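# Lay duct in covered trench and close its cover

## Task

Put the duct down inside the trench that has a cover, then close that cover again. It only counts if the duct and the closed cover stay in place with no robot holding them, and at the end every gripper must have released and the arms must have pulled away.

## Robot and tools

Robots: three identical i2rt Big YAM arms named arm1, arm2 and arm3. Each has six revolute joints, a two-finger gripper and a wrist camera. The hand reaches roughly 1.0 m out from the joint1 axis. Cameras: arm1_cam_wrist, arm2_cam_wrist, arm3_cam_wrist (each on its arm's wrist), plus cam_high and cam_low, which are fixed in the room. Every image is 504x504 pixels.

Frames: there is one shared scene frame with its origin on the floor and +z pointing up. "hand" means the point midway between the two fingertips. Its z axis runs along the fingers, and the fingers open and close along its y axis. The pose of each robot's foot is used in the maths but is never printed. Camera intrinsics (K, distortion D) and T_world_to_cam are supplied. Room cameras may be off by up to about 2.3 degrees and 9 mm. Wrist camera poses are derived from the reported joint angles, so joint errors make them less reliable.

execute_actions(actions, cameras)
- actions is a list holding exactly one action object or none. An empty list moves nothing and just returns state and images.
- An action is keyed by robot name ("arm1", "arm2", "arm3"). Each arm entry has a single key, "joints", which maps joint names to absolute targets. These are not offsets. You may include any subset of the joints.
- Joint arguments, in radians unless noted (tolerance for counting as reached in brackets):
  - joint1_rad, -2.879 to 2.879 (±0.045). Turns the arm about its foot; positive is counter-clockwise seen from above; 0 means the arm faces the way its foot faces.
  - joint2_rad, 0 to 3.141 (±0.14). Shoulder; 0 means the upper arm points back, about level; increasing lifts it up and then forward.
  - joint3_rad, 0 to 3.019 (±0.09). Elbow; 0 is fully folded; increasing opens it.
  - joint4_rad, -1.692 to 1.57 (±0.055). Hand pitch; positive tips the fingers up.
  - joint5_rad, -1.57 to 1.57 (±0.03). Sideways hand swing; positive goes to the arm's right.
  - joint6_rad, -2.094 to 2.094 (±0.035). Hand roll; positive is clockwise as seen from behind the hand.
  - gripper_m, 0 to 0.093 metres (±0.003). This is the fingertip gap. Grip force is about 50 to 62 N per pad, lower on some grippers.
- All motions in one action start together but may finish at different times. Because joints have different speeds, the hand can sweep a wide path between postures. One action lasts at most 15 s.
- An arm or joint you leave out may still be driving toward an earlier target.
- Any unknown key or out-of-range number rejects the whole call, and nothing moves.
- cameras is a list of camera names or "all". Omitting it, passing null or passing ["all"] returns every camera; [] returns none. The "pictures" line gives the order of the returned images.

Reading results: each robot's state includes joint_positions, joint torques (arm joints only, in joint order; these carry fixed offsets, scale factors and noise, and are nonzero even in free air) and joint_status for the last accepted action.
- off_target: the joint settled away from its target and may still be pushing.
- contact_stop: the joint gave up its target and holds where it stopped.
- time_out: the joint either keeps its target or gets a new one at most 0.375, 0.375, 0.113, 0.225, 0.075 and 0.3 rad (joints 1 to 6) from its current position, and keeps pushing. It will finish the move by itself if the path clears. To stop the push, command the joint to its reported position.
- not_followed: a self- and arm-to-arm collision check held back that arm's joint targets. A "joint command not followed" line appears, usually with a cause:. The gripper part of the action still runs. The withheld targets may be retried on later actions.
- on_its_own: lists what is happening without your command in this call. Its "held at" value is the held target, not the joint's actual position.
- A target very close to the current position may produce no motion. A joint carrying a load may sag.

wait(seconds): 0 to 10. Commands nothing new and returns the same state and images as an empty action.

zoom_image(camera, region): region is [x0, y0, x1, y1] in pixels of that camera's most recent full image, with the origin at the top left and at most 504x504. It only works for cameras that returned full images in the latest result.

read_manual(section): returns the URDF licence texts ("licences"). It does not move anything.

finished_scene(scene): pass the current scene number. This ends the scene permanently, after the last command has been held, and the result says whether the goal was met. The duct and the closed cover must stay put afterwards, so release and retract before calling it.

While you are thinking, the robots keep executing your last command and the simulation keeps running.

Hazards and what to avoid:
- Contact does not stop a Big YAM; it keeps pushing, potentially hard.
- Two robots pressing hard against each other fails the task and ends the run. A hard hit can do the same. The collision check can react too late and does not see fingers, gripper housings or wrist cameras. The state never reports robot-to-robot contact. An object touching a robot does not count as a robot touch.
- Arms do not wait for one another.
- Sustained pushing or holding heats the motors, including while you think. At 85 °C a MOTOR HOT warning appears. At 100 °C an OVER-TEMPERATURE FAULT makes that whole arm, gripper included, go limp and fall until it cools. Affected keys then show limit_stop_at_motor_heat; send those targets again afterwards.
- Knocking anything off the work area or onto the floor fails the task. Drops, slips, slams and hard pushes lower the result.
- Loose objects may occasionally get a brief shove from outside.

Each tool is called after ">>>" as name(argument=value, ...), one argument or row to a line, values as JSON.

## Session

>>> execute_actions(
  actions=[],
)

Scene clock: 0.00 s.
Joint torques (N m, as the arm reports them, + toward a larger angle): no reading
Motor temperatures (°C, as the motors report them): arm1=[22 25 25 24 25 23] | arm2=[22 23 23 23 24 25] | arm3=[25 24 25 25 24 23]
arm1.joint_positions: joint1_rad=+0.127 joint2_rad=+0.617 joint3_rad=+1.476 joint4_rad=-1.439 joint5_rad=-0.258 joint6_rad=-0.484 gripper_m=+0.095
arm1.joint_status: not commanded
arm1.hand: x=-0.0746 y=-0.4214 z=+1.3355 quat_wxyz=(-0.319, +0.806, -0.345, -0.359) (m; scene frame)
arm2.joint_positions: joint1_rad=-0.346 joint2_rad=+0.620 joint3_rad=+1.396 joint4_rad=-1.405 joint5_rad=-0.110 joint6_rad=-0.160 gripper_m=+0.095
arm2.joint_status: not commanded
arm2.hand: x=-0.4599 y=-0.2394 z=+1.2917 quat_wxyz=(-0.372, +0.580, -0.672, -0.271) (m; scene frame)
arm3.joint_positions: joint1_rad=+0.173 joint2_rad=+0.542 joint3_rad=+1.397 joint4_rad=-1.236 joint5_rad=+0.127 joint6_rad=+0.043 gripper_m=+0.095
arm3.joint_status: not commanded
arm3.hand: x=+0.4949 y=-0.2433 z=+1.4073 quat_wxyz=(-0.384, +0.611, -0.556, -0.413) (m; scene frame)
pictures: arm1_cam_wrist, arm2_cam_wrist, arm3_cam_wrist, cam_high, cam_low
Images, in order (width x height): arm1_cam_wrist 504x504, arm2_cam_wrist 504x504, arm3_cam_wrist 504x504, cam_high 504x504, cam_low 504x504.

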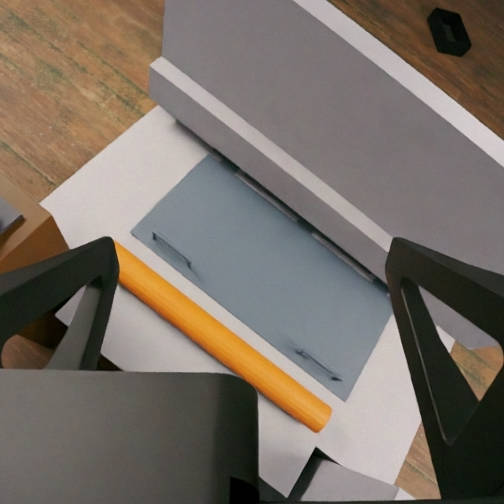

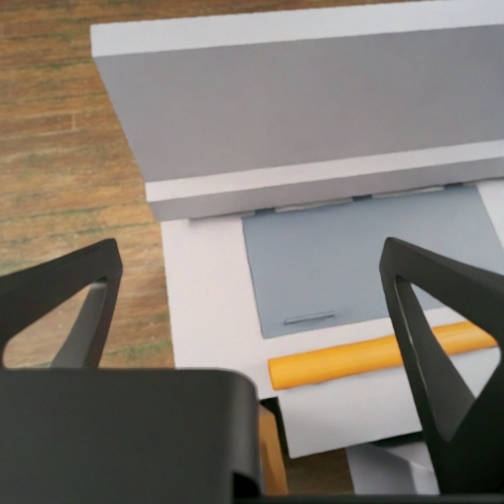

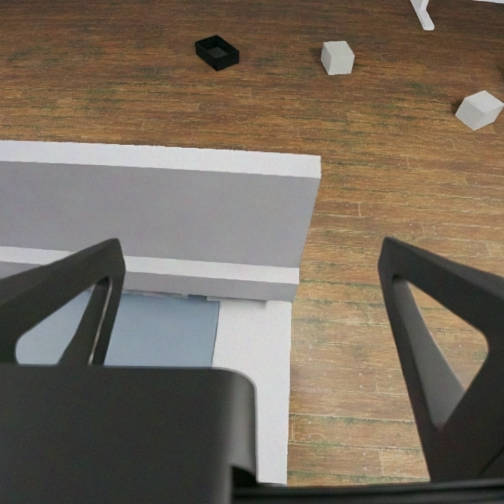

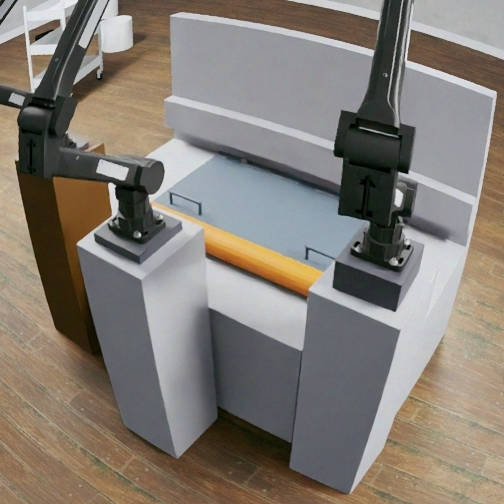

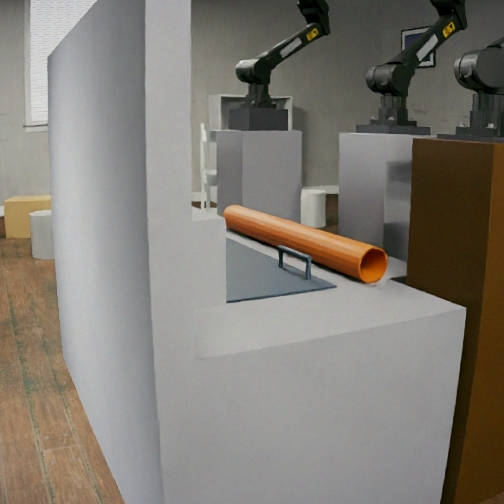

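>>> execute_actions(
  actions=[
    {"arm1":{"joints":{"joint1_rad":0,"joint2_rad":1.947,"joint3_rad":0.703,"joint4_rad":-0.327,"joint5_rad":0,"joint6_rad":1.57}},"arm2":{"joints":{"joint1_rad":-0.735,"joint2_rad":2.034,"joint3_rad":0.856,"joint4_rad":-0.393,"joint5_rad":0,"joint6_rad":0.817,"gripper_m":0.06}},"arm3":{"joints":{"joint1_rad":0.707,"joint2_rad":2.214,"joint3_rad":0.886,"joint4_rad":-0.243,"joint5_rad":0,"joint6_rad":-0.817,"gripper_m":0.06}}},
  ],
)

>>> execute_actions(
  actions=[],
)

Scene clock: 47.43 s.
Joint torques (N m, as the arm reports them, + toward a larger angle): arm1=[ -1.45 -13.21   2.76   0.5    0.13   0.04] | arm2=[ -0.88 -11.83   2.8    0.98  -0.01   0.05] | arm3=[ -1.16 -13.9    3.19   0.73  -0.17  -0.15]
Motor temperatures (°C, as the motors report them): arm1=[22 25 28 25 25 23] | arm2=[22 24 28 23 24 25] | arm3=[25 24 28 25 24 23]
arm1.joint_positions: joint1_rad=+0.002 joint2_rad=+1.940 joint3_rad=+0.698 joint4_rad=-0.339 joint5_rad=-0.002 joint6_rad=+1.561 gripper_m=+0.095
arm1.joint_status: all done
arm1.hand: x=-0.0029 y=-0.2782 z=+0.6246 quat_wxyz=(-0.002, +0.011, -1.000, +0.008) (m; scene frame)
arm2.joint_positions: joint1_rad=-0.731 joint2_rad=+2.036 joint3_rad=+0.858 joint4_rad=-0.404 joint5_rad=-0.001 joint6_rad=+0.808 gripper_m=+0.060
arm2.joint_status: all done
arm2.hand: x=-0.2500 y=-0.1589 z=+0.6035 quat_wxyz=(+0.002, +0.007, -1.000, -0.001) (m; scene frame)
arm3.joint_positions: joint1_rad=+0.710 joint2_rad=+2.212 joint3_rad=+0.881 joint4_rad=-0.257 joint5_rad=+0.001 joint6_rad=-0.803 gripper_m=+0.060
arm3.joint_status: all done
arm3.hand: x=+0.2530 y=-0.1657 z=+0.6026 quat_wxyz=(+0.003, +1.000, -0.005, +0.007) (m; scene frame)
pictures: arm1_cam_wrist, arm2_cam_wrist, arm3_cam_wrist, cam_high, cam_low
camera_calibration (this result's frames):
arm1_cam_wrist: T_world_to_cam=[[0.0307852, -0.999468, 0.0107591, -0.28328], [-0.807995, -0.0185482, 0.588898, -0.368634], [-0.588385, -0.0268226, -0.808136, 0.61718], [0, 0, 0, 1]] pos_world=[0.0740059, -0.273412, 0.718901]
arm2_cam_wrist: T_world_to_cam=[[0.0189387, -0.999793, -0.00744786, -0.151583], [-0.805973, -0.0196745, 0.591626, -0.558785], [-0.59165, -0.00520186, -0.806178, 0.458694], [0, 0, 0, 1]] pos_world=[-0.176109, -0.160159, 0.699252]
arm3_cam_wrist: T_world_to_cam=[[0.00649831, 0.999874, -0.0144538, 0.173682], [0.803149, 0.00339244, 0.595768, -0.552218], [0.595742, -0.0154801, -0.803026, 0.452536], [0, 0, 0, 1]] pos_world=[0.17279, -0.164782, 0.694902]
Images, in order (width x height): arm1_cam_wrist 504x504, arm2_cam_wrist 504x504, arm3_cam_wrist 504x504, cam_high 504x504, cam_low 504x504.

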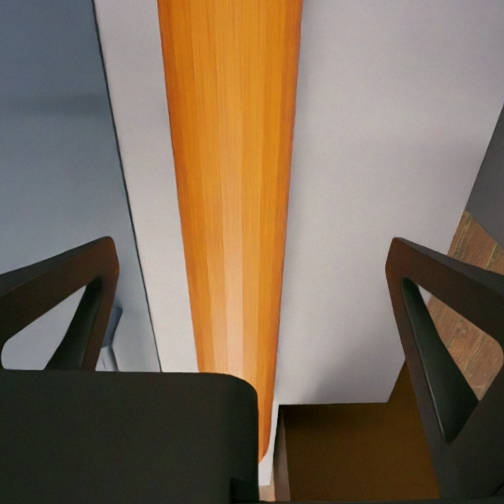

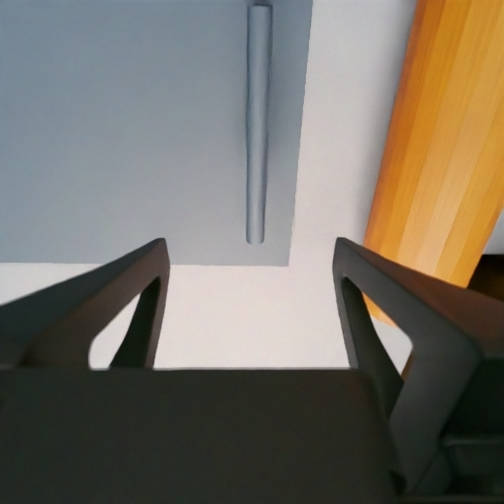

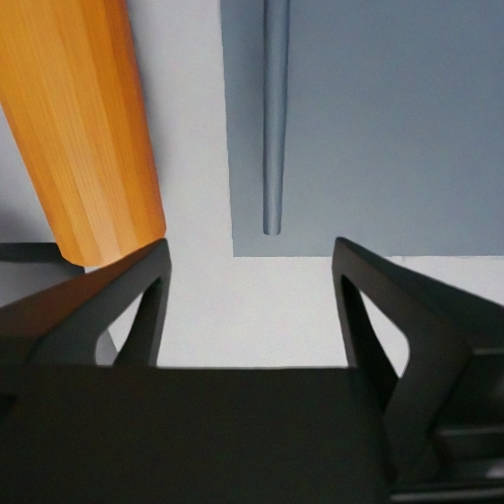

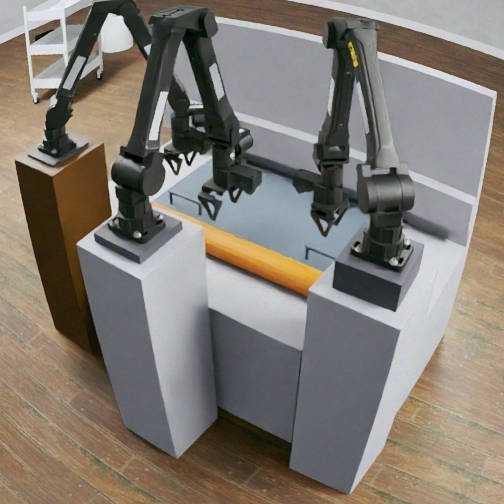

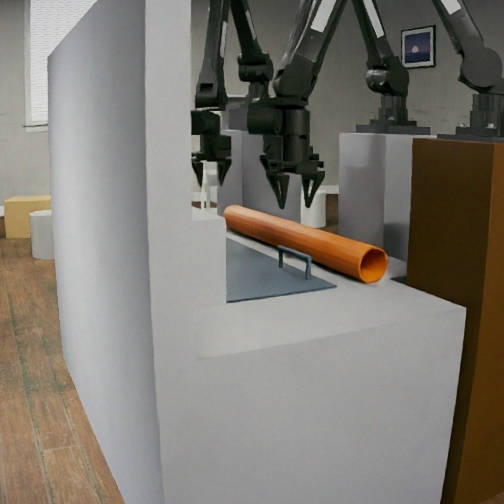

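Scene clock: 47.43 s.
Joint torques (N m, as the arm reports them, + toward a larger angle): arm1=[ -1.45 -13.21   2.76   0.5    0.13   0.04] | arm2=[ -0.88 -11.83   2.8    0.98  -0.01   0.05] | arm3=[ -1.16 -13.9    3.19   0.73  -0.17  -0.15]
Motor temperatures (°C, as the motors report them): arm1=[22 25 28 25 25 23] | arm2=[22 24 28 23 24 25] | arm3=[25 24 28 25 24 23]
arm1.joint_positions: joint1_rad=+0.002 joint2_rad=+1.940 joint3_rad=+0.698 joint4_rad=-0.339 joint5_rad=-0.002 joint6_rad=+1.561 gripper_m=+0.095
arm1.joint_status: all done
arm1.hand: x=-0.0029 y=-0.2782 z=+0.6246 quat_wxyz=(-0.002, +0.011, -1.000, +0.008) (m; scene frame)
arm2.joint_positions: joint1_rad=-0.731 joint2_rad=+2.036 joint3_rad=+0.858 joint4_rad=-0.404 joint5_rad=-0.001 joint6_rad=+0.808 gripper_m=+0.060
arm2.joint_status: all done
arm2.hand: x=-0.2500 y=-0.1589 z=+0.6035 quat_wxyz=(+0.002, +0.007, -1.000, -0.001) (m; scene frame)
arm3.joint_positions: joint1_rad=+0.710 joint2_rad=+2.212 joint3_rad=+0.881 joint4_rad=-0.257 joint5_rad=+0.001 joint6_rad=-0.803 gripper_m=+0.060
arm3.joint_status: all done
arm3.hand: x=+0.2530 y=-0.1657 z=+0.6026 quat_wxyz=(+0.003, +1.000, -0.005, +0.007) (m; scene frame)
pictures: arm1_cam_wrist, arm2_cam_wrist, arm3_cam_wrist, cam_high, cam_low
camera_calibration (this result's frames):
arm1_cam_wrist: T_world_to_cam=[[0.0307852, -0.999468, 0.0107591, -0.28328], [-0.807995, -0.0185482, 0.588898, -0.368634], [-0.588385, -0.0268226, -0.808136, 0.61718], [0, 0, 0, 1]] pos_world=[0.0740059, -0.273412, 0.718901]
arm2_cam_wrist: T_world_to_cam=[[0.0189387, -0.999793, -0.00744786, -0.151583], [-0.805973, -0.0196745, 0.591626, -0.558785], [-0.59165, -0.00520186, -0.806178, 0.458694], [0, 0, 0, 1]] pos_world=[-0.176109, -0.160159, 0.699252]
arm3_cam_wrist: T_world_to_cam=[[0.00649831, 0.999874, -0.0144538, 0.173682], [0.803149, 0.00339244, 0.595768, -0.552218], [0.595742, -0.0154801, -0.803026, 0.452536], [0, 0, 0, 1]] pos_world=[0.17279, -0.164782, 0.694902]
Images, in order (width x height): arm1_cam_wrist 504x504, arm2_cam_wrist 504x504, arm3_cam_wrist 504x504, cam_high 504x504, cam_low 504x504.

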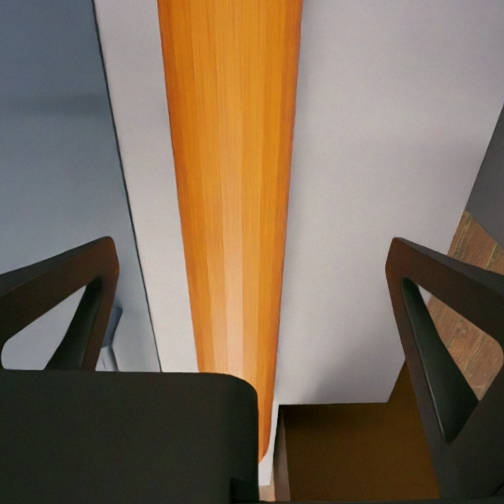

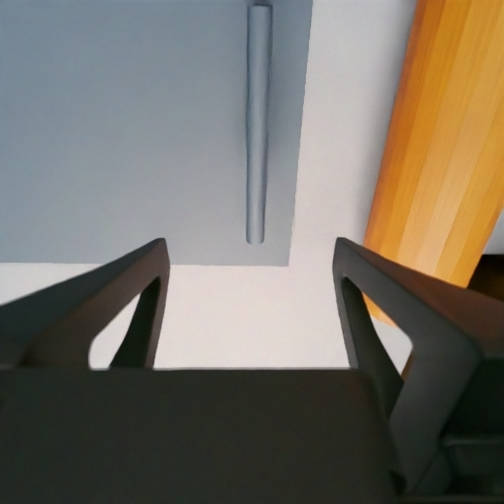

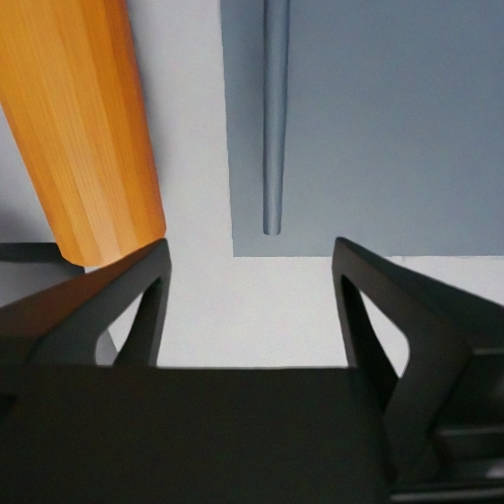

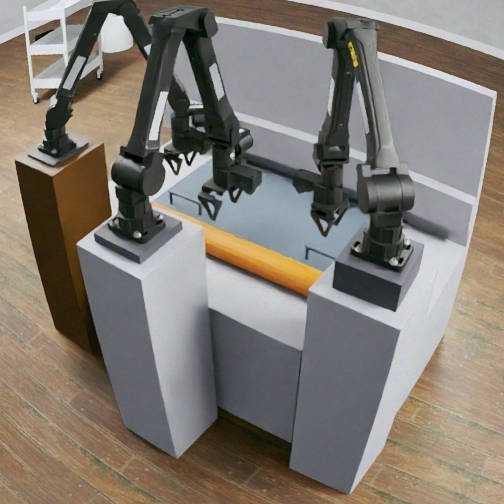

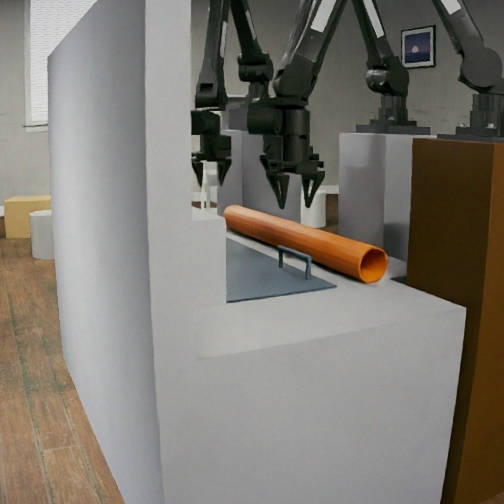

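>>> execute_actions(
  actions=[
    {"arm1":{"joints":{"joint2_rad":2.222,"joint3_rad":0.801,"joint4_rad":-0.14}},"arm2":{"joints":{"joint2_rad":2.327,"joint3_rad":0.923,"joint4_rad":-0.16}},"arm3":{"joints":{"joint1_rad":0.682,"joint2_rad":2.509,"joint3_rad":1.036,"joint4_rad":-0.09,"joint6_rad":-0.84}}},
  ],
)

Scene clock: 67.40 s.
Joint torques (N m, as the arm reports them, + toward a larger angle): arm1=[ -1.57 -16.22   1.05   0.41   0.12   0.03] | arm2=[ -0.34 -14.2    1.29   1.01   0.02   0.03] | arm3=[ -1.44 -15.59   1.69   0.62  -0.17  -0.15]
Motor temperatures (°C, as the motors report them): arm1=[22 26 27 25 25 23] | arm2=[22 25 25 23 24 25] | arm3=[25 25 26 25 24 23]
arm1.joint_positions: joint1_rad=+0.002 joint2_rad=+2.225 joint3_rad=+0.798 joint4_rad=-0.150 joint5_rad=-0.002 joint6_rad=+1.562 gripper_m=+0.095
arm1.joint_status: all done
arm1.hand: x=-0.0024 y=-0.2621 z=+0.5382 quat_wxyz=(-0.003, +0.010, -1.000, +0.006) (m; scene frame)
arm2.joint_positions: joint1_rad=-0.731 joint2_rad=+2.342 joint3_rad=+0.919 joint4_rad=-0.171 joint5_rad=-0.001 joint6_rad=+0.809 gripper_m=+0.060
arm2.joint_status: all done
arm2.hand: x=-0.2565 y=-0.1653 z=+0.4950 quat_wxyz=(+0.006, +0.007, -1.000, +0.003) (m; scene frame)
arm3.joint_positions: joint1_rad=+0.688 joint2_rad=+2.519 joint3_rad=+1.030 joint4_rad=-0.098 joint5_rad=+0.001 joint6_rad=-0.826 gripper_m=+0.060
arm3.joint_status: all done
arm3.hand: x=+0.2546 y=-0.1539 z=+0.4960 quat_wxyz=(+0.003, +1.000, -0.004, +0.006) (m; scene frame)
pictures: arm1_cam_wrist, arm2_cam_wrist, arm3_cam_wrist, cam_high, cam_low
camera_calibration (this result's frames):
arm1_cam_wrist: T_world_to_cam=[[0.0292866, -0.999544, 0.0073264, -0.264489], [-0.808237, -0.0193675, 0.588539, -0.317104], [-0.588129, -0.0231578, -0.808436, 0.549214], [0, 0, 0, 1]] pos_world=[0.0744597, -0.257791, 0.63257]
arm2_cam_wrist: T_world_to_cam=[[0.0185698, -0.999828, 0.000243326, -0.162614], [-0.801656, -0.0147437, 0.597603, -0.500998], [-0.597497, -0.0112924, -0.801792, 0.362637], [0, 0, 0, 1]] pos_world=[-0.181934, -0.165877, 0.590197]
arm3_cam_wrist: T_world_to_cam=[[0.00494418, 0.999899, -0.0133492, 0.160174], [0.804071, 0.00396132, 0.59452, -0.489557], [0.594513, -0.0136732, -0.80397, 0.367242], [0, 0, 0, 1]] pos_world=[0.174517, -0.153197, 0.588441]
Images, in order (width x height): arm1_cam_wrist 504x504, arm2_cam_wrist 504x504, arm3_cam_wrist 504x504, cam_high 504x504, cam_low 504x504.

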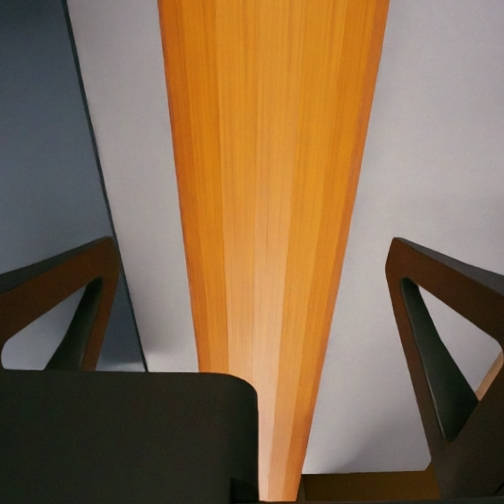

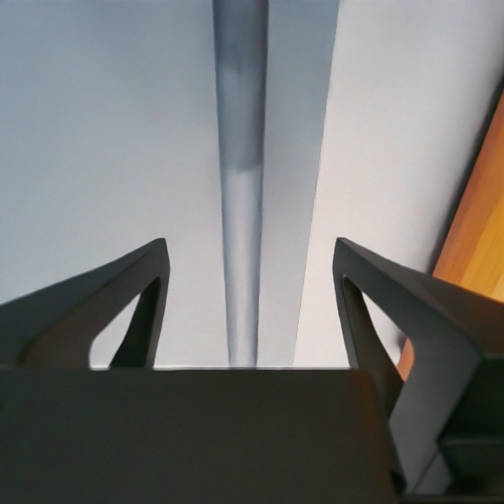

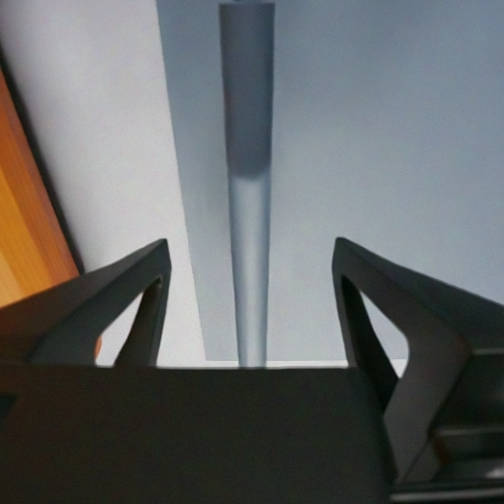

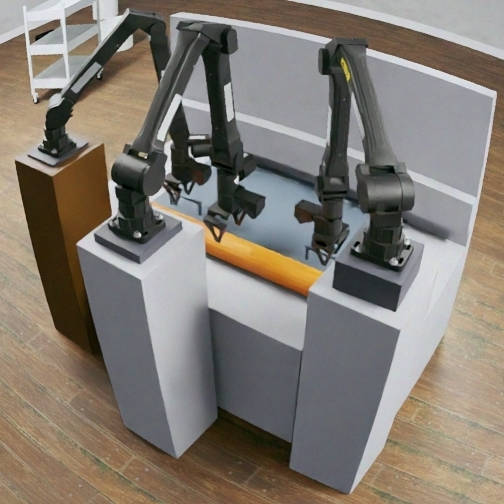

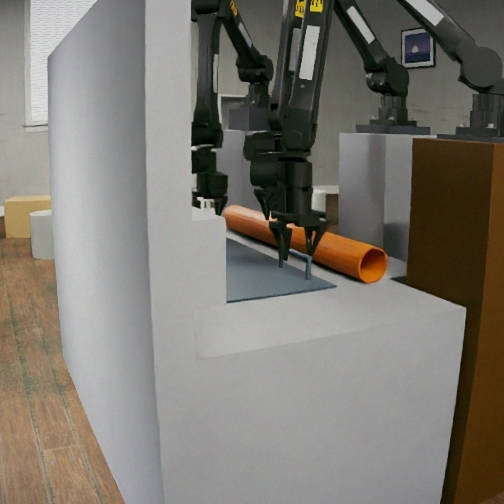

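>>> execute_actions(
  actions=[
    {"arm1":{"joints":{"joint2_rad":2.402,"joint3_rad":0.854,"joint4_rad":-0.01}},"arm2":{"joints":{"joint2_rad":2.39,"joint3_rad":0.974,"joint4_rad":-0.13}},"arm3":{"joints":{"joint2_rad":2.57,"joint3_rad":1.08,"joint4_rad":-0.065}}},
  ],
  cameras=[],
)

>>> execute_actions(
  actions=[
    {"arm1":{"joints":{"gripper_m":0.03}},"arm2":{"joints":{"gripper_m":0}},"arm3":{"joints":{"gripper_m":0}}},
  ],
)

Scene clock: 82.33 s.
Joint torques (N m, as the arm reports them, + toward a larger angle): arm1=[ -1.78 -17.52   2.87   1.65   0.15   0.  ] | arm2=[ -0.41 -12.32   1.68   0.73   0.01   0.08] | arm3=[ -1.42 -14.29   1.42   0.69  -0.17  -0.14]
Motor temperatures (°C, as the motors report them): arm1=[22 26 26 25 25 23] | arm2=[22 25 25 23 24 25] | arm3=[25 25 26 25 24 23]
arm1.joint_positions: joint1_rad=+0.002 joint2_rad=+2.421 joint3_rad=+0.805 joint4_rad=-0.058 joint5_rad=-0.003 joint6_rad=+1.568 gripper_m=+0.095
arm1.joint_status: all done
arm1.hand: x=-0.0016 y=-0.3139 z=+0.4759 quat_wxyz=(-0.002, +0.007, -0.998, +0.055) (m; scene frame)
arm2.joint_positions: joint1_rad=-0.731 joint2_rad=+2.376 joint3_rad=+0.967 joint4_rad=-0.139 joint5_rad=-0.001 joint6_rad=+0.809 gripper_m=+0.060
arm2.joint_status: all done
arm2.hand: x=-0.2401 y=-0.1477 z=+0.4853 quat_wxyz=(-0.010, +0.007, -1.000, -0.014) (m; scene frame)
arm3.joint_positions: joint1_rad=+0.688 joint2_rad=+2.551 joint3_rad=+1.080 joint4_rad=-0.076 joint5_rad=+0.001 joint6_rad=-0.826 gripper_m=+0.060
arm3.joint_status: all done
arm3.hand: x=+0.2402 y=-0.1380 z=+0.4855 quat_wxyz=(-0.012, +1.000, -0.004, -0.007) (m; scene frame)
pictures: none
No camera images: the call's "cameras" was empty. Leave "cameras" out to get every camera's image.

Scene clock: 82.97 s.
Joint torques (N m, as the arm reports them, + toward a larger angle): arm1=[ -1.49 -17.16   2.73   1.52   0.13   0.01] | arm2=[  0.05 -12.29   2.48   0.98  -0.82   0.06] | arm3=[ -2.39 -14.29   2.73   0.71   0.68  -0.15]
Motor temperatures (°C, as the motors report them): arm1=[22 26 26 25 25 23] | arm2=[22 25 25 23 24 25] | arm3=[25 25 26 25 24 23]
arm1.joint_positions: joint1_rad=+0.002 joint2_rad=+2.421 joint3_rad=+0.807 joint4_rad=-0.055 joint5_rad=-0.002 joint6_rad=+1.566 gripper_m=+0.075
arm1.joint_status: gripper_m off_target (ended at +0.075, target +0.030)
arm1.hand: x=-0.0015 y=-0.3111 z=+0.4759 quat_wxyz=(-0.003, +0.008, -0.999, +0.052) (m; scene frame)
arm2.joint_positions: joint1_rad=-0.744 joint2_rad=+2.378 joint3_rad=+0.956 joint4_rad=-0.145 joint5_rad=+0.019 joint6_rad=+0.809 gripper_m=+0.011
arm2.joint_status: gripper_m off_target (ended at +0.011, target +0.000)
arm2.hand: x=-0.2407 y=-0.1607 z=+0.4835 quat_wxyz=(-0.010, +0.000, -1.000, +0.001) (m; scene frame)
arm3.joint_positions: joint1_rad=+0.701 joint2_rad=+2.553 joint3_rad=+1.063 joint4_rad=-0.077 joint5_rad=-0.024 joint6_rad=-0.826 gripper_m=+0.011
arm3.joint_status: gripper_m off_target (ended at +0.011, target +0.000)
arm3.hand: x=+0.2411 y=-0.1529 z=+0.4839 quat_wxyz=(+0.004, +1.000, +0.002, -0.009) (m; scene frame)
pictures: arm1_cam_wrist, arm2_cam_wrist, arm3_cam_wrist, cam_high, cam_low
camera_calibration (this result's frames):
arm1_cam_wrist: T_world_to_cam=[[0.0247758, -0.994848, 0.0983056, -0.354879], [-0.808738, 0.0378583, 0.586949, -0.262099], [-0.587647, -0.0940457, -0.803633, 0.473991], [0, 0, 0, 1]] pos_world=[0.0753625, -0.298551, 0.56964]
arm2_cam_wrist: T_world_to_cam=[[0.00595814, -0.999974, -0.00416183, -0.159233], [-0.820266, -0.00726775, 0.571937, -0.472283], [-0.571952, 0.0000061259, -0.820287, 0.379735], [0, 0, 0, 1]] pos_world=[-0.169259, -0.162663, 0.580945]
arm3_cam_wrist: T_world_to_cam=[[-0.00812349, 0.999843, -0.0157483, 0.163387], [0.82219, 0.0156423, 0.568999, -0.461789], [0.569156, -0.00832587, -0.822188, 0.381333], [0, 0, 0, 1]] pos_world=[0.163967, -0.152963, 0.578858]
Images, in order (width x height): arm1_cam_wrist 504x504, arm2_cam_wrist 504x504, arm3_cam_wrist 504x504, cam_high 504x504, cam_low 504x504.

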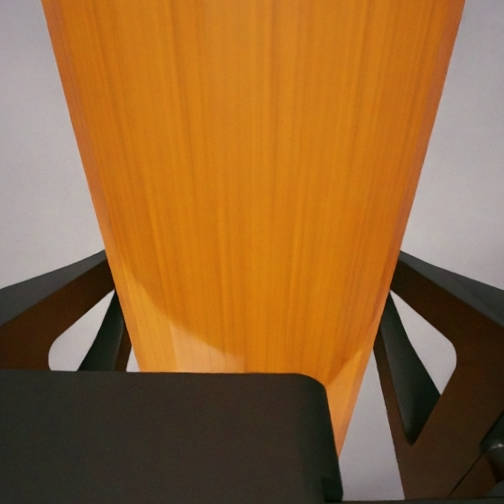

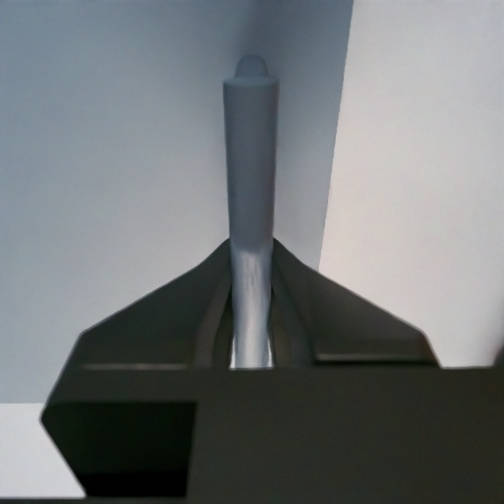

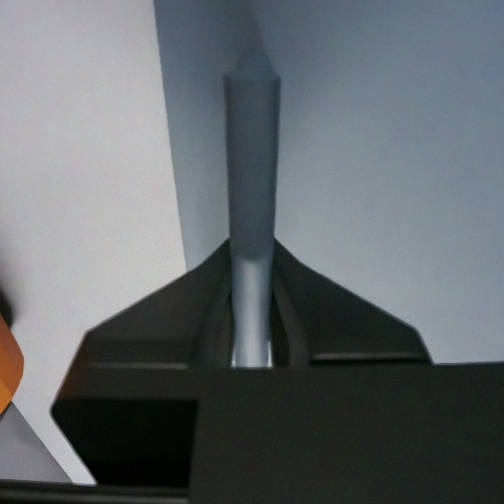

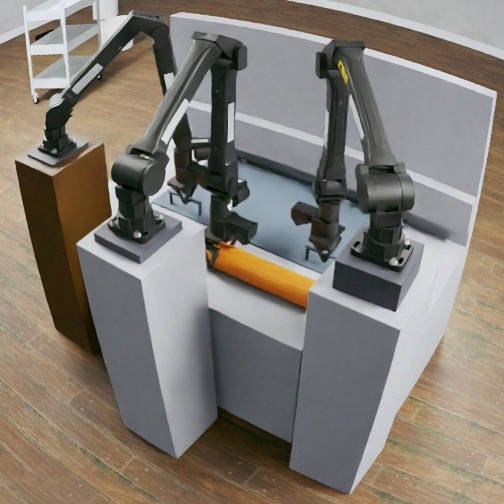

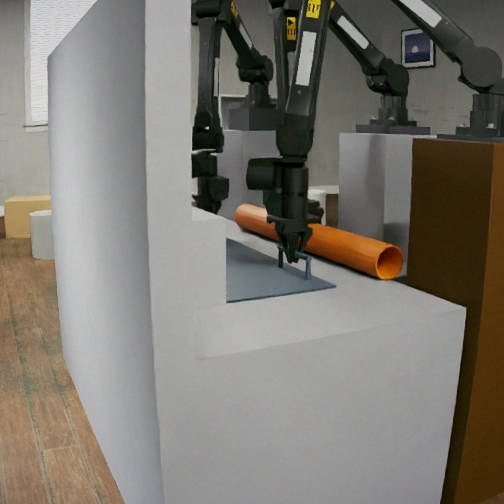

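>>> execute_actions(
  actions=[
    {"arm2":{"joints":{"joint2_rad":2.425,"gripper_m":0.04}},"arm3":{"joints":{"joint2_rad":2.605,"gripper_m":0.04}}},
  ],
  cameras=[],
)

>>> execute_actions(
  actions=[
    {"arm2":{"joints":{"gripper_m":0}},"arm3":{"joints":{"gripper_m":0}}},
  ],
  cameras=["arm2_cam_wrist","arm3_cam_wrist"],
)

>>> execute_actions(
  actions=[
    {"arm2":{"joints":{"joint1_rad":-0.702,"joint2_rad":2.174,"joint3_rad":0.944,"joint4_rad":-0.341,"joint6_rad":0.856}},"arm3":{"joints":{"joint1_rad":0.668,"joint2_rad":2.347,"joint3_rad":1.0,"joint4_rad":-0.224,"joint6_rad":-0.856}}},
  ],
)

Scene clock: 102.13 s.
Joint torques (N m, as the arm reports them, + toward a larger angle): arm1=[ -1.82 -17.19   2.72   1.59   0.14   0.01] | arm2=[  1.16 -12.66   1.86   0.75  -0.16   0.05] | arm3=[ -1.65 -15.03   1.14   0.67  -0.03  -0.14]
Motor temperatures (°C, as the motors report them): arm1=[22 27 26 25 25 23] | arm2=[22 25 25 23 25 25] | arm3=[25 25 25 25 24 23]
arm1.joint_positions: joint1_rad=+0.002 joint2_rad=+2.421 joint3_rad=+0.807 joint4_rad=-0.055 joint5_rad=-0.002 joint6_rad=+1.566 gripper_m=+0.075
arm1.joint_status: not commanded
arm1.hand: x=-0.0015 y=-0.3111 z=+0.4759 quat_wxyz=(-0.003, +0.008, -0.999, +0.052) (m; scene frame)
arm2.joint_positions: joint1_rad=-0.743 joint2_rad=+2.416 joint3_rad=+0.964 joint4_rad=-0.140 joint5_rad=+0.002 joint6_rad=+0.809 gripper_m=+0.040
arm2.joint_status: all done
arm2.hand: x=-0.2492 y=-0.1650 z=+0.4697 quat_wxyz=(+0.004, +0.001, -1.000, +0.004) (m; scene frame)
arm3.joint_positions: joint1_rad=+0.689 joint2_rad=+2.591 joint3_rad=+1.077 joint4_rad=-0.077 joint5_rad=-0.003 joint6_rad=-0.827 gripper_m=+0.040
arm3.joint_status: all done
arm3.hand: x=+0.2537 y=-0.1548 z=+0.4697 quat_wxyz=(+0.006, +1.000, -0.003, +0.007) (m; scene frame)
pictures: none
No camera images: the call's "cameras" was empty. Leave "cameras" out to get every camera's image.

Scene clock: 102.70 s.
Joint torques (N m, as the arm reports them, + toward a larger angle): arm1=[ -1.74 -17.13   2.72   1.61   0.12   0.01] | arm2=[  0.47 -11.95   1.38   0.65   0.14   0.1 ] | arm3=[ -1.6  -14.55   1.15   0.62  -0.09  -0.09]
Motor temperatures (°C, as the motors report them): arm1=[22 27 26 25 25 23] | arm2=[22 25 25 23 25 25] | arm3=[25 25 25 25 24 23]
arm1.joint_positions: joint1_rad=+0.002 joint2_rad=+2.421 joint3_rad=+0.807 joint4_rad=-0.055 joint5_rad=-0.002 joint6_rad=+1.566 gripper_m=+0.075
arm1.joint_status: not commanded
arm1.hand: x=-0.0015 y=-0.3111 z=+0.4759 quat_wxyz=(-0.003, +0.008, -0.999, +0.052) (m; scene frame)
arm2.joint_positions: joint1_rad=-0.741 joint2_rad=+2.416 joint3_rad=+0.967 joint4_rad=-0.136 joint5_rad=-0.004 joint6_rad=+0.809 gripper_m=+0.010
arm2.joint_status: gripper_m off_target (ended at +0.010, target +0.000)
arm2.hand: x=-0.2486 y=-0.1618 z=+0.4698 quat_wxyz=(+0.004, +0.002, -1.000, -0.001) (m; scene frame)
arm3.joint_positions: joint1_rad=+0.689 joint2_rad=+2.592 joint3_rad=+1.077 joint4_rad=-0.077 joint5_rad=-0.001 joint6_rad=-0.832 gripper_m=+0.009
arm3.joint_status: gripper_m off_target (ended at +0.009, target +0.000)
arm3.hand: x=+0.2538 y=-0.1544 z=+0.4696 quat_wxyz=(+0.005, +1.000, +0.000, +0.007) (m; scene frame)
pictures: arm2_cam_wrist, arm3_cam_wrist
camera_calibration (this result's frames):
arm2_cam_wrist: T_world_to_cam=[[0.00861229, -0.999935, -0.00741572, -0.158149], [-0.803838, -0.011334, 0.594741, -0.478259], [-0.594786, 0.000838963, -0.803883, 0.35076], [0, 0, 0, 1]] pos_world=[-0.174453, -0.163854, 0.565237]
arm3_cam_wrist: T_world_to_cam=[[-0.00260768, 0.999828, -0.018357, 0.164511], [0.803208, 0.0130294, 0.595556, -0.472096], [0.595693, -0.0131915, -0.803104, 0.345862], [0, 0, 0, 1]] pos_world=[0.173593, -0.153769, 0.561943]
Images, in order (width x height): arm2_cam_wrist 504x504, arm3_cam_wrist 504x504.

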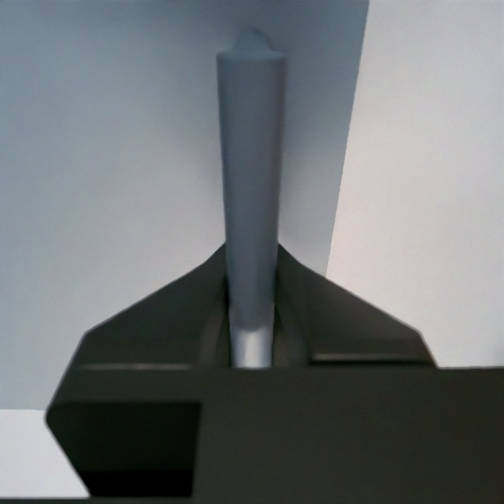

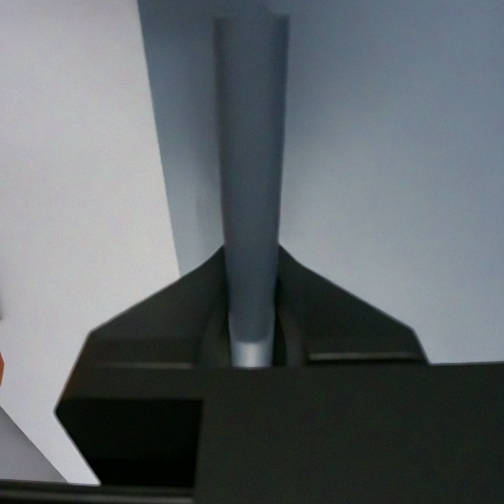

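Scene clock: 103.77 s.
Joint torques (N m, as the arm reports them, + toward a larger angle): arm1=[ -1.57 -17.1    2.77   1.56   0.13   0.  ] | arm2=[  0.6  -17.02   1.78  -0.42  -0.5    0.09] | arm3=[ -0.65 -19.15   0.85  -0.73   0.03  -0.02]
Motor temperatures (°C, as the motors report them): arm1=[22 27 26 25 25 23] | arm2=[22 25 25 23 25 25] | arm3=[25 26 25 25 24 23]
arm1.joint_positions: joint1_rad=+0.002 joint2_rad=+2.421 joint3_rad=+0.807 joint4_rad=-0.055 joint5_rad=-0.002 joint6_rad=+1.566 gripper_m=+0.075
arm1.joint_status: not commanded
arm1.hand: x=-0.0015 y=-0.3111 z=+0.4759 quat_wxyz=(-0.003, +0.008, -0.999, +0.052) (m; scene frame)
arm2.joint_positions: joint1_rad=-0.707 joint2_rad=+2.234 joint3_rad=+0.948 joint4_rad=-0.329 joint5_rad=+0.012 joint6_rad=+0.845 gripper_m=+0.010
arm2.joint_status: all done
arm2.hand: x=-0.2487 y=-0.1462 z=+0.5389 quat_wxyz=(+0.008, +0.001, -1.000, +0.016) (m; scene frame)
arm3.joint_positions: joint1_rad=+0.664 joint2_rad=+2.407 joint3_rad=+1.012 joint4_rad=-0.203 joint5_rad=-0.005 joint6_rad=-0.856 gripper_m=+0.009
arm3.joint_status: all done
arm3.hand: x=+0.2529 y=-0.1393 z=+0.5384 quat_wxyz=(+0.009, +1.000, -0.001, +0.007) (m; scene frame)
pictures: arm1_cam_wrist, arm2_cam_wrist, arm3_cam_wrist, cam_high, cam_low
camera_calibration (this result's frames):
arm1_cam_wrist: T_world_to_cam=[[0.0247758, -0.994848, 0.0983056, -0.354879], [-0.808738, 0.0378583, 0.586949, -0.262099], [-0.587647, -0.0940457, -0.803633, 0.473991], [0, 0, 0, 1]] pos_world=[0.0753625, -0.298551, 0.56964]
arm2_cam_wrist: T_world_to_cam=[[0.00680039, -0.999656, 0.0253319, -0.160054], [-0.799385, 0.00978513, 0.60074, -0.518272], [-0.600781, -0.0243352, -0.799043, 0.398469], [0, 0, 0, 1]] pos_world=[-0.173818, -0.145231, 0.633795]
arm3_cam_wrist: T_world_to_cam=[[-0.000950011, 0.99966, -0.026053, 0.154456], [0.802657, 0.0163014, 0.596218, -0.512367], [0.59644, -0.0203452, -0.802399, 0.400293], [0, 0, 0, 1]] pos_world=[0.172651, -0.137907, 0.630702]
Images, in order (width x height): arm1_cam_wrist 504x504, arm2_cam_wrist 504x504, arm3_cam_wrist 504x504, cam_high 504x504, cam_low 504x504.

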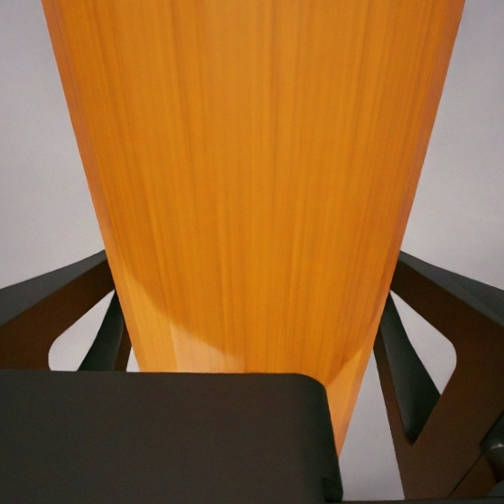

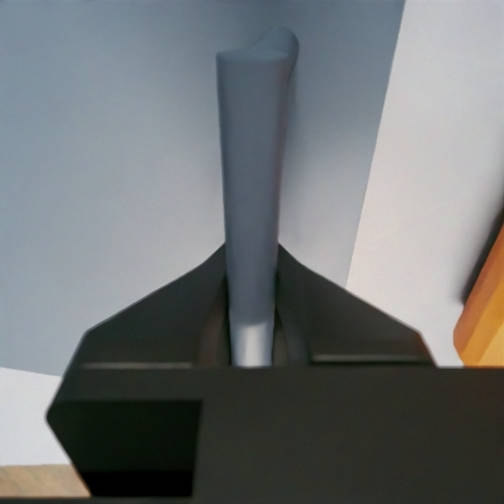

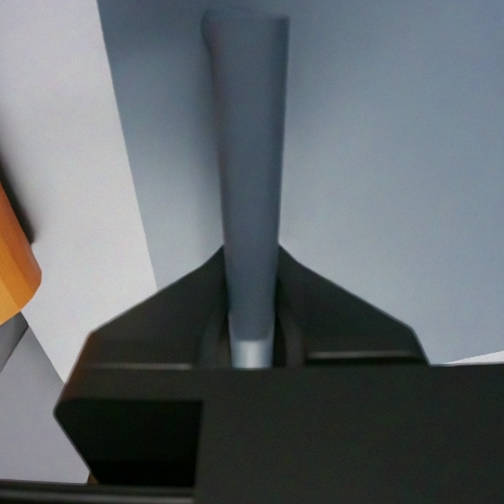

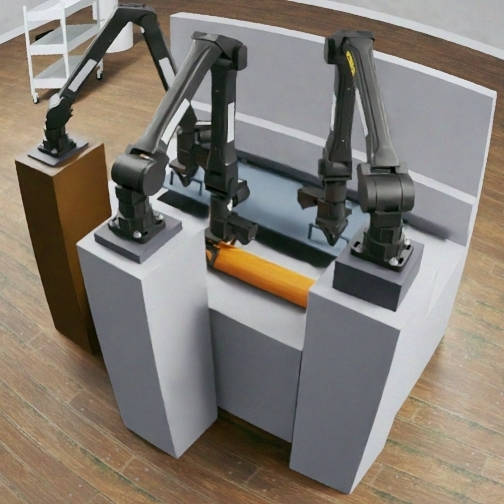

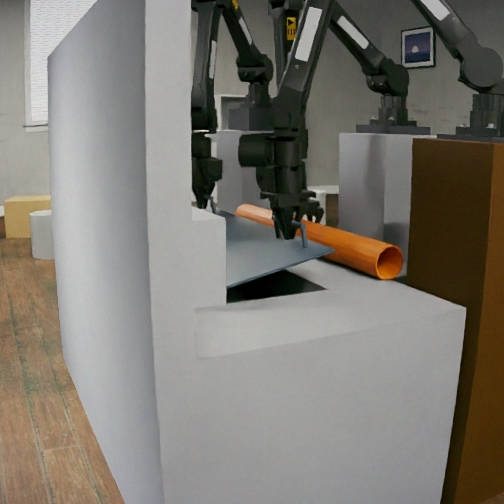

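Works. Continue, and test-lift the duct.

>>> execute_actions(
  actions=[
    {"arm2":{"joints":{"joint1_rad":-0.641,"joint2_rad":2.0,"joint3_rad":1.02,"joint4_rad":-0.556,"joint6_rad":0.917}},"arm3":{"joints":{"joint1_rad":0.607,"joint2_rad":2.155,"joint3_rad":1.04,"joint4_rad":-0.422,"joint6_rad":-0.917}}},
  ],
  cameras=[],
)

>>> execute_actions(
  actions=[
    {"arm1":{"joints":{"joint2_rad":2.222,"joint3_rad":0.801,"joint4_rad":-0.14}},"arm2":{"joints":{"joint1_rad":-0.568,"joint2_rad":1.96,"joint3_rad":1.19,"joint4_rad":-0.765,"joint6_rad":0.99}},"arm3":{"joints":{"joint1_rad":0.534,"joint2_rad":2.09,"joint3_rad":1.185,"joint4_rad":-0.631,"joint6_rad":-0.99}}},
  ],
  cameras=["cam_low"],
)

>>> execute_actions(
  actions=[
    {"arm2":{"joints":{"joint1_rad":-0.497,"joint2_rad":2.036,"joint3_rad":1.43,"joint4_rad":-0.95,"joint6_rad":1.061}},"arm3":{"joints":{"joint1_rad":0.463,"joint2_rad":2.139,"joint3_rad":1.405,"joint4_rad":-0.824,"joint6_rad":-1.061}}},
  ],
)

Scene clock: 117.77 s.
Joint torques (N m, as the arm reports them, + toward a larger angle): arm1=[ -1.5  -17.48   2.77   1.54   0.13   0.01] | arm2=[  1.41 -17.16   5.82  -0.57  -0.67   0.08] | arm3=[ -1.07 -20.73   4.8   -0.56   0.13  -0.04]
Motor temperatures (°C, as the motors report them): arm1=[22 27 26 25 25 23] | arm2=[22 27 25 23 25 25] | arm3=[25 26 25 25 24 23]
arm1.joint_positions: joint1_rad=+0.002 joint2_rad=+2.421 joint3_rad=+0.807 joint4_rad=-0.055 joint5_rad=-0.002 joint6_rad=+1.566 gripper_m=+0.075
arm1.joint_status: not commanded
arm1.hand: x=-0.0015 y=-0.3111 z=+0.4759 quat_wxyz=(-0.003, +0.008, -0.999, +0.052) (m; scene frame)
arm2.joint_positions: joint1_rad=-0.648 joint2_rad=+2.060 joint3_rad=+0.990 joint4_rad=-0.536 joint5_rad=+0.016 joint6_rad=+0.904 gripper_m=+0.010
arm2.joint_status: all done
arm2.hand: x=-0.2487 y=-0.1087 z=+0.6165 quat_wxyz=(+0.003, +0.001, -1.000, +0.014) (m; scene frame)
arm3.joint_positions: joint1_rad=+0.607 joint2_rad=+2.225 joint3_rad=+1.029 joint4_rad=-0.405 joint5_rad=-0.008 joint6_rad=-0.915 gripper_m=+0.009
arm3.joint_status: all done
arm3.hand: x=+0.2523 y=-0.1016 z=+0.6150 quat_wxyz=(+0.012, +1.000, +0.000, +0.007) (m; scene frame)
pictures: none
No camera images: the call's "cameras" was empty. Leave "cameras" out to get every camera's image.

Scene clock: 119.83 s.
Joint torques (N m, as the arm reports them, + toward a larger angle): arm1=[ -1.69 -17.11   0.77  -0.25  -0.07   0.01] | arm2=[  2.74 -19.29   9.55   0.11  -1.39   0.25] | arm3=[ -2.87 -22.52  10.17  -0.42   0.96  -0.22]
Motor temperatures (°C, as the motors report them): arm1=[22 27 26 25 25 23] | arm2=[22 27 25 23 25 25] | arm3=[25 27 26 25 24 23]
arm1.joint_positions: joint1_rad=+0.002 joint2_rad=+2.231 joint3_rad=+0.802 joint4_rad=-0.131 joint5_rad=+0.003 joint6_rad=+1.566 gripper_m=+0.075
arm1.joint_status: all done
arm1.hand: x=-0.0016 y=-0.2570 z=+0.5366 quat_wxyz=(-0.005, +0.008, -1.000, -0.002) (m; scene frame)
arm2.joint_positions: joint1_rad=-0.603 joint2_rad=+2.036 joint3_rad=+1.116 joint4_rad=-0.763 joint5_rad=+0.033 joint6_rad=+0.952 gripper_m=+0.010
arm2.joint_status: joint6_rad time_out (moved +0.048 of +0.086); the others done
arm2.on_its_own: joint6_rad reads +0.952 and still pushes toward +0.990 since a time_out
arm2.hand: x=-0.2491 y=-0.0811 z=+0.6552 quat_wxyz=(+0.017, +0.000, -0.999, +0.050) (m; scene frame)
arm3.joint_positions: joint1_rad=+0.558 joint2_rad=+2.180 joint3_rad=+1.130 joint4_rad=-0.620 joint5_rad=-0.033 joint6_rad=-0.969 gripper_m=+0.009
arm3.joint_status: all done
arm3.hand: x=+0.2538 y=-0.0741 z=+0.6532 quat_wxyz=(+0.047, +0.999, +0.001, +0.015) (m; scene frame)
pictures: cam_low
Images, in order (width x height): cam_low 504x504.

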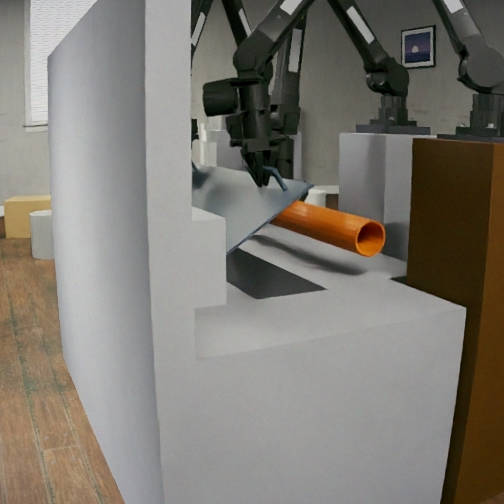

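not run: a stop came earlier in this reply.

>>> execute_actions(
  actions=[
    {"arm2":{"joints":{"joint1_rad":-0.497,"joint2_rad":1.96,"joint3_rad":1.43,"joint4_rad":-0.95,"joint6_rad":1.04}},"arm3":{"joints":{"joint1_rad":0.463,"joint2_rad":2.06,"joint3_rad":1.405,"joint4_rad":-0.824,"joint6_rad":-1.05}}},
  ],
)

Scene clock: 133.13 s.
Joint torques (N m, as the arm reports them, + toward a larger angle): arm1=[ -1.65 -16.62   0.77  -0.23  -0.09  -0.01] | arm2=[  2.34 -19.46  12.75   2.07  -1.04   0.11] | arm3=[ -2.42 -22.78  15.08   0.87   0.68  -0.1 ]
Motor temperatures (°C, as the motors report them): arm1=[22 27 26 25 25 23] | arm2=[22 28 30 23 26 25] | arm3=[25 28 27 25 25 23]
arm1.joint_positions: joint1_rad=+0.002 joint2_rad=+2.231 joint3_rad=+0.802 joint4_rad=-0.131 joint5_rad=+0.003 joint6_rad=+1.566 gripper_m=+0.075
arm1.joint_status: not commanded
arm1.hand: x=-0.0016 y=-0.2570 z=+0.5366 quat_wxyz=(-0.005, +0.008, -1.000, -0.002) (m; scene frame)
arm2.joint_positions: joint1_rad=-0.526 joint2_rad=+2.019 joint3_rad=+1.330 joint4_rad=-0.984 joint5_rad=+0.025 joint6_rad=+1.026 gripper_m=+0.010
arm2.joint_status: joint3_rad time_out (moved +0.214 of +0.314); the others done
arm2.on_its_own: joint3_rad reads +1.330 and still pushes toward +1.430 since a time_out
arm2.hand: x=-0.2485 y=-0.0097 z=+0.7205 quat_wxyz=(+0.014, +0.001, -0.999, +0.045) (m; scene frame)
arm3.joint_positions: joint1_rad=+0.481 joint2_rad=+2.136 joint3_rad=+1.317 joint4_rad=-0.846 joint5_rad=-0.024 joint6_rad=-1.043 gripper_m=+0.009
arm3.joint_status: all done
arm3.hand: x=+0.2544 y=-0.0027 z=+0.7173 quat_wxyz=(+0.044, +0.999, +0.000, +0.014) (m; scene frame)
pictures: arm1_cam_wrist, arm2_cam_wrist, arm3_cam_wrist, cam_high, cam_low
camera_calibration (this result's frames):
arm1_cam_wrist: T_world_to_cam=[[0.0256258, -0.99962, -0.0101647, -0.250028], [-0.811339, -0.0267372, 0.583964, -0.314789], [-0.584013, -0.00671749, -0.811716, 0.554521], [0, 0, 0, 1]] pos_world=[0.0748537, -0.254625, 0.631398]
arm2_cam_wrist: T_world_to_cam=[[0.00869212, -0.996349, 0.0849326, -0.0706493], [-0.792693, 0.0449097, 0.607964, -0.631738], [-0.609559, -0.07261, -0.789409, 0.537435], [0, 0, 0, 1]] pos_world=[-0.172562, -0.002997, 0.81433]
arm3_cam_wrist: T_world_to_cam=[[-0.00203255, 0.995383, -0.0959609, 0.0729226], [0.794788, 0.0598454, 0.60393, -0.625816], [0.606884, -0.0750411, -0.79124, 0.534883], [0, 0, 0, 1]] pos_world=[0.172928, 0.00500451, 0.808168]
Images, in order (width x height): arm1_cam_wrist 504x504, arm2_cam_wrist 504x504, arm3_cam_wrist 504x504, cam_high 504x504, cam_low 504x504.

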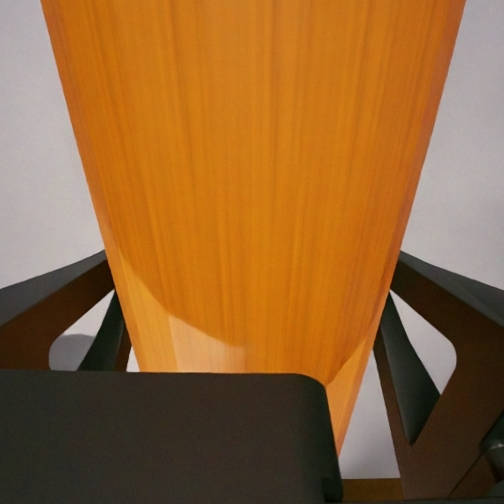

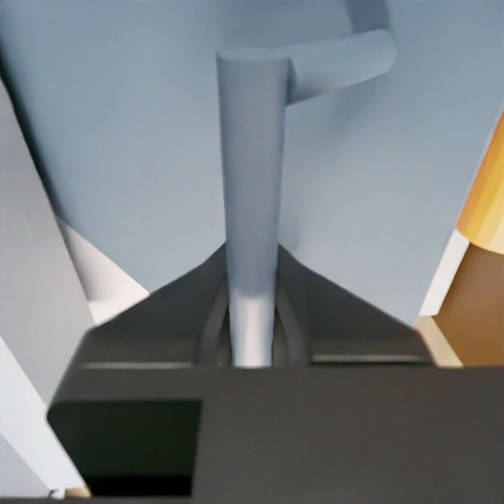

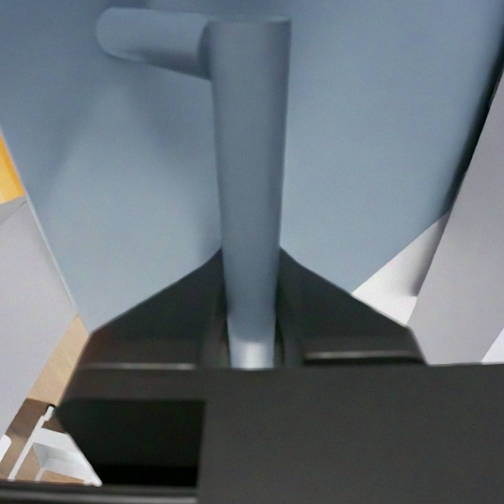

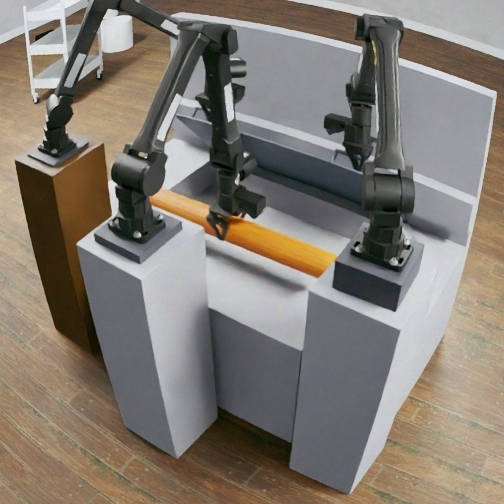

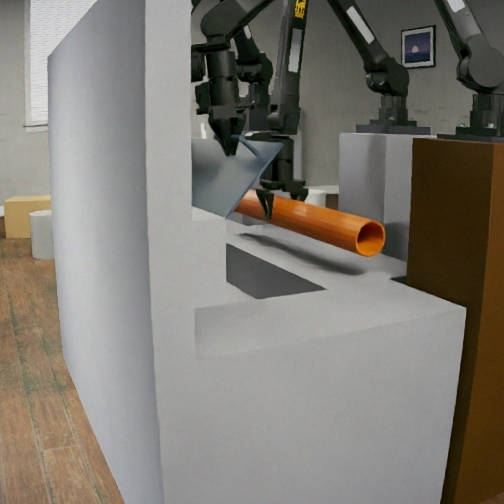

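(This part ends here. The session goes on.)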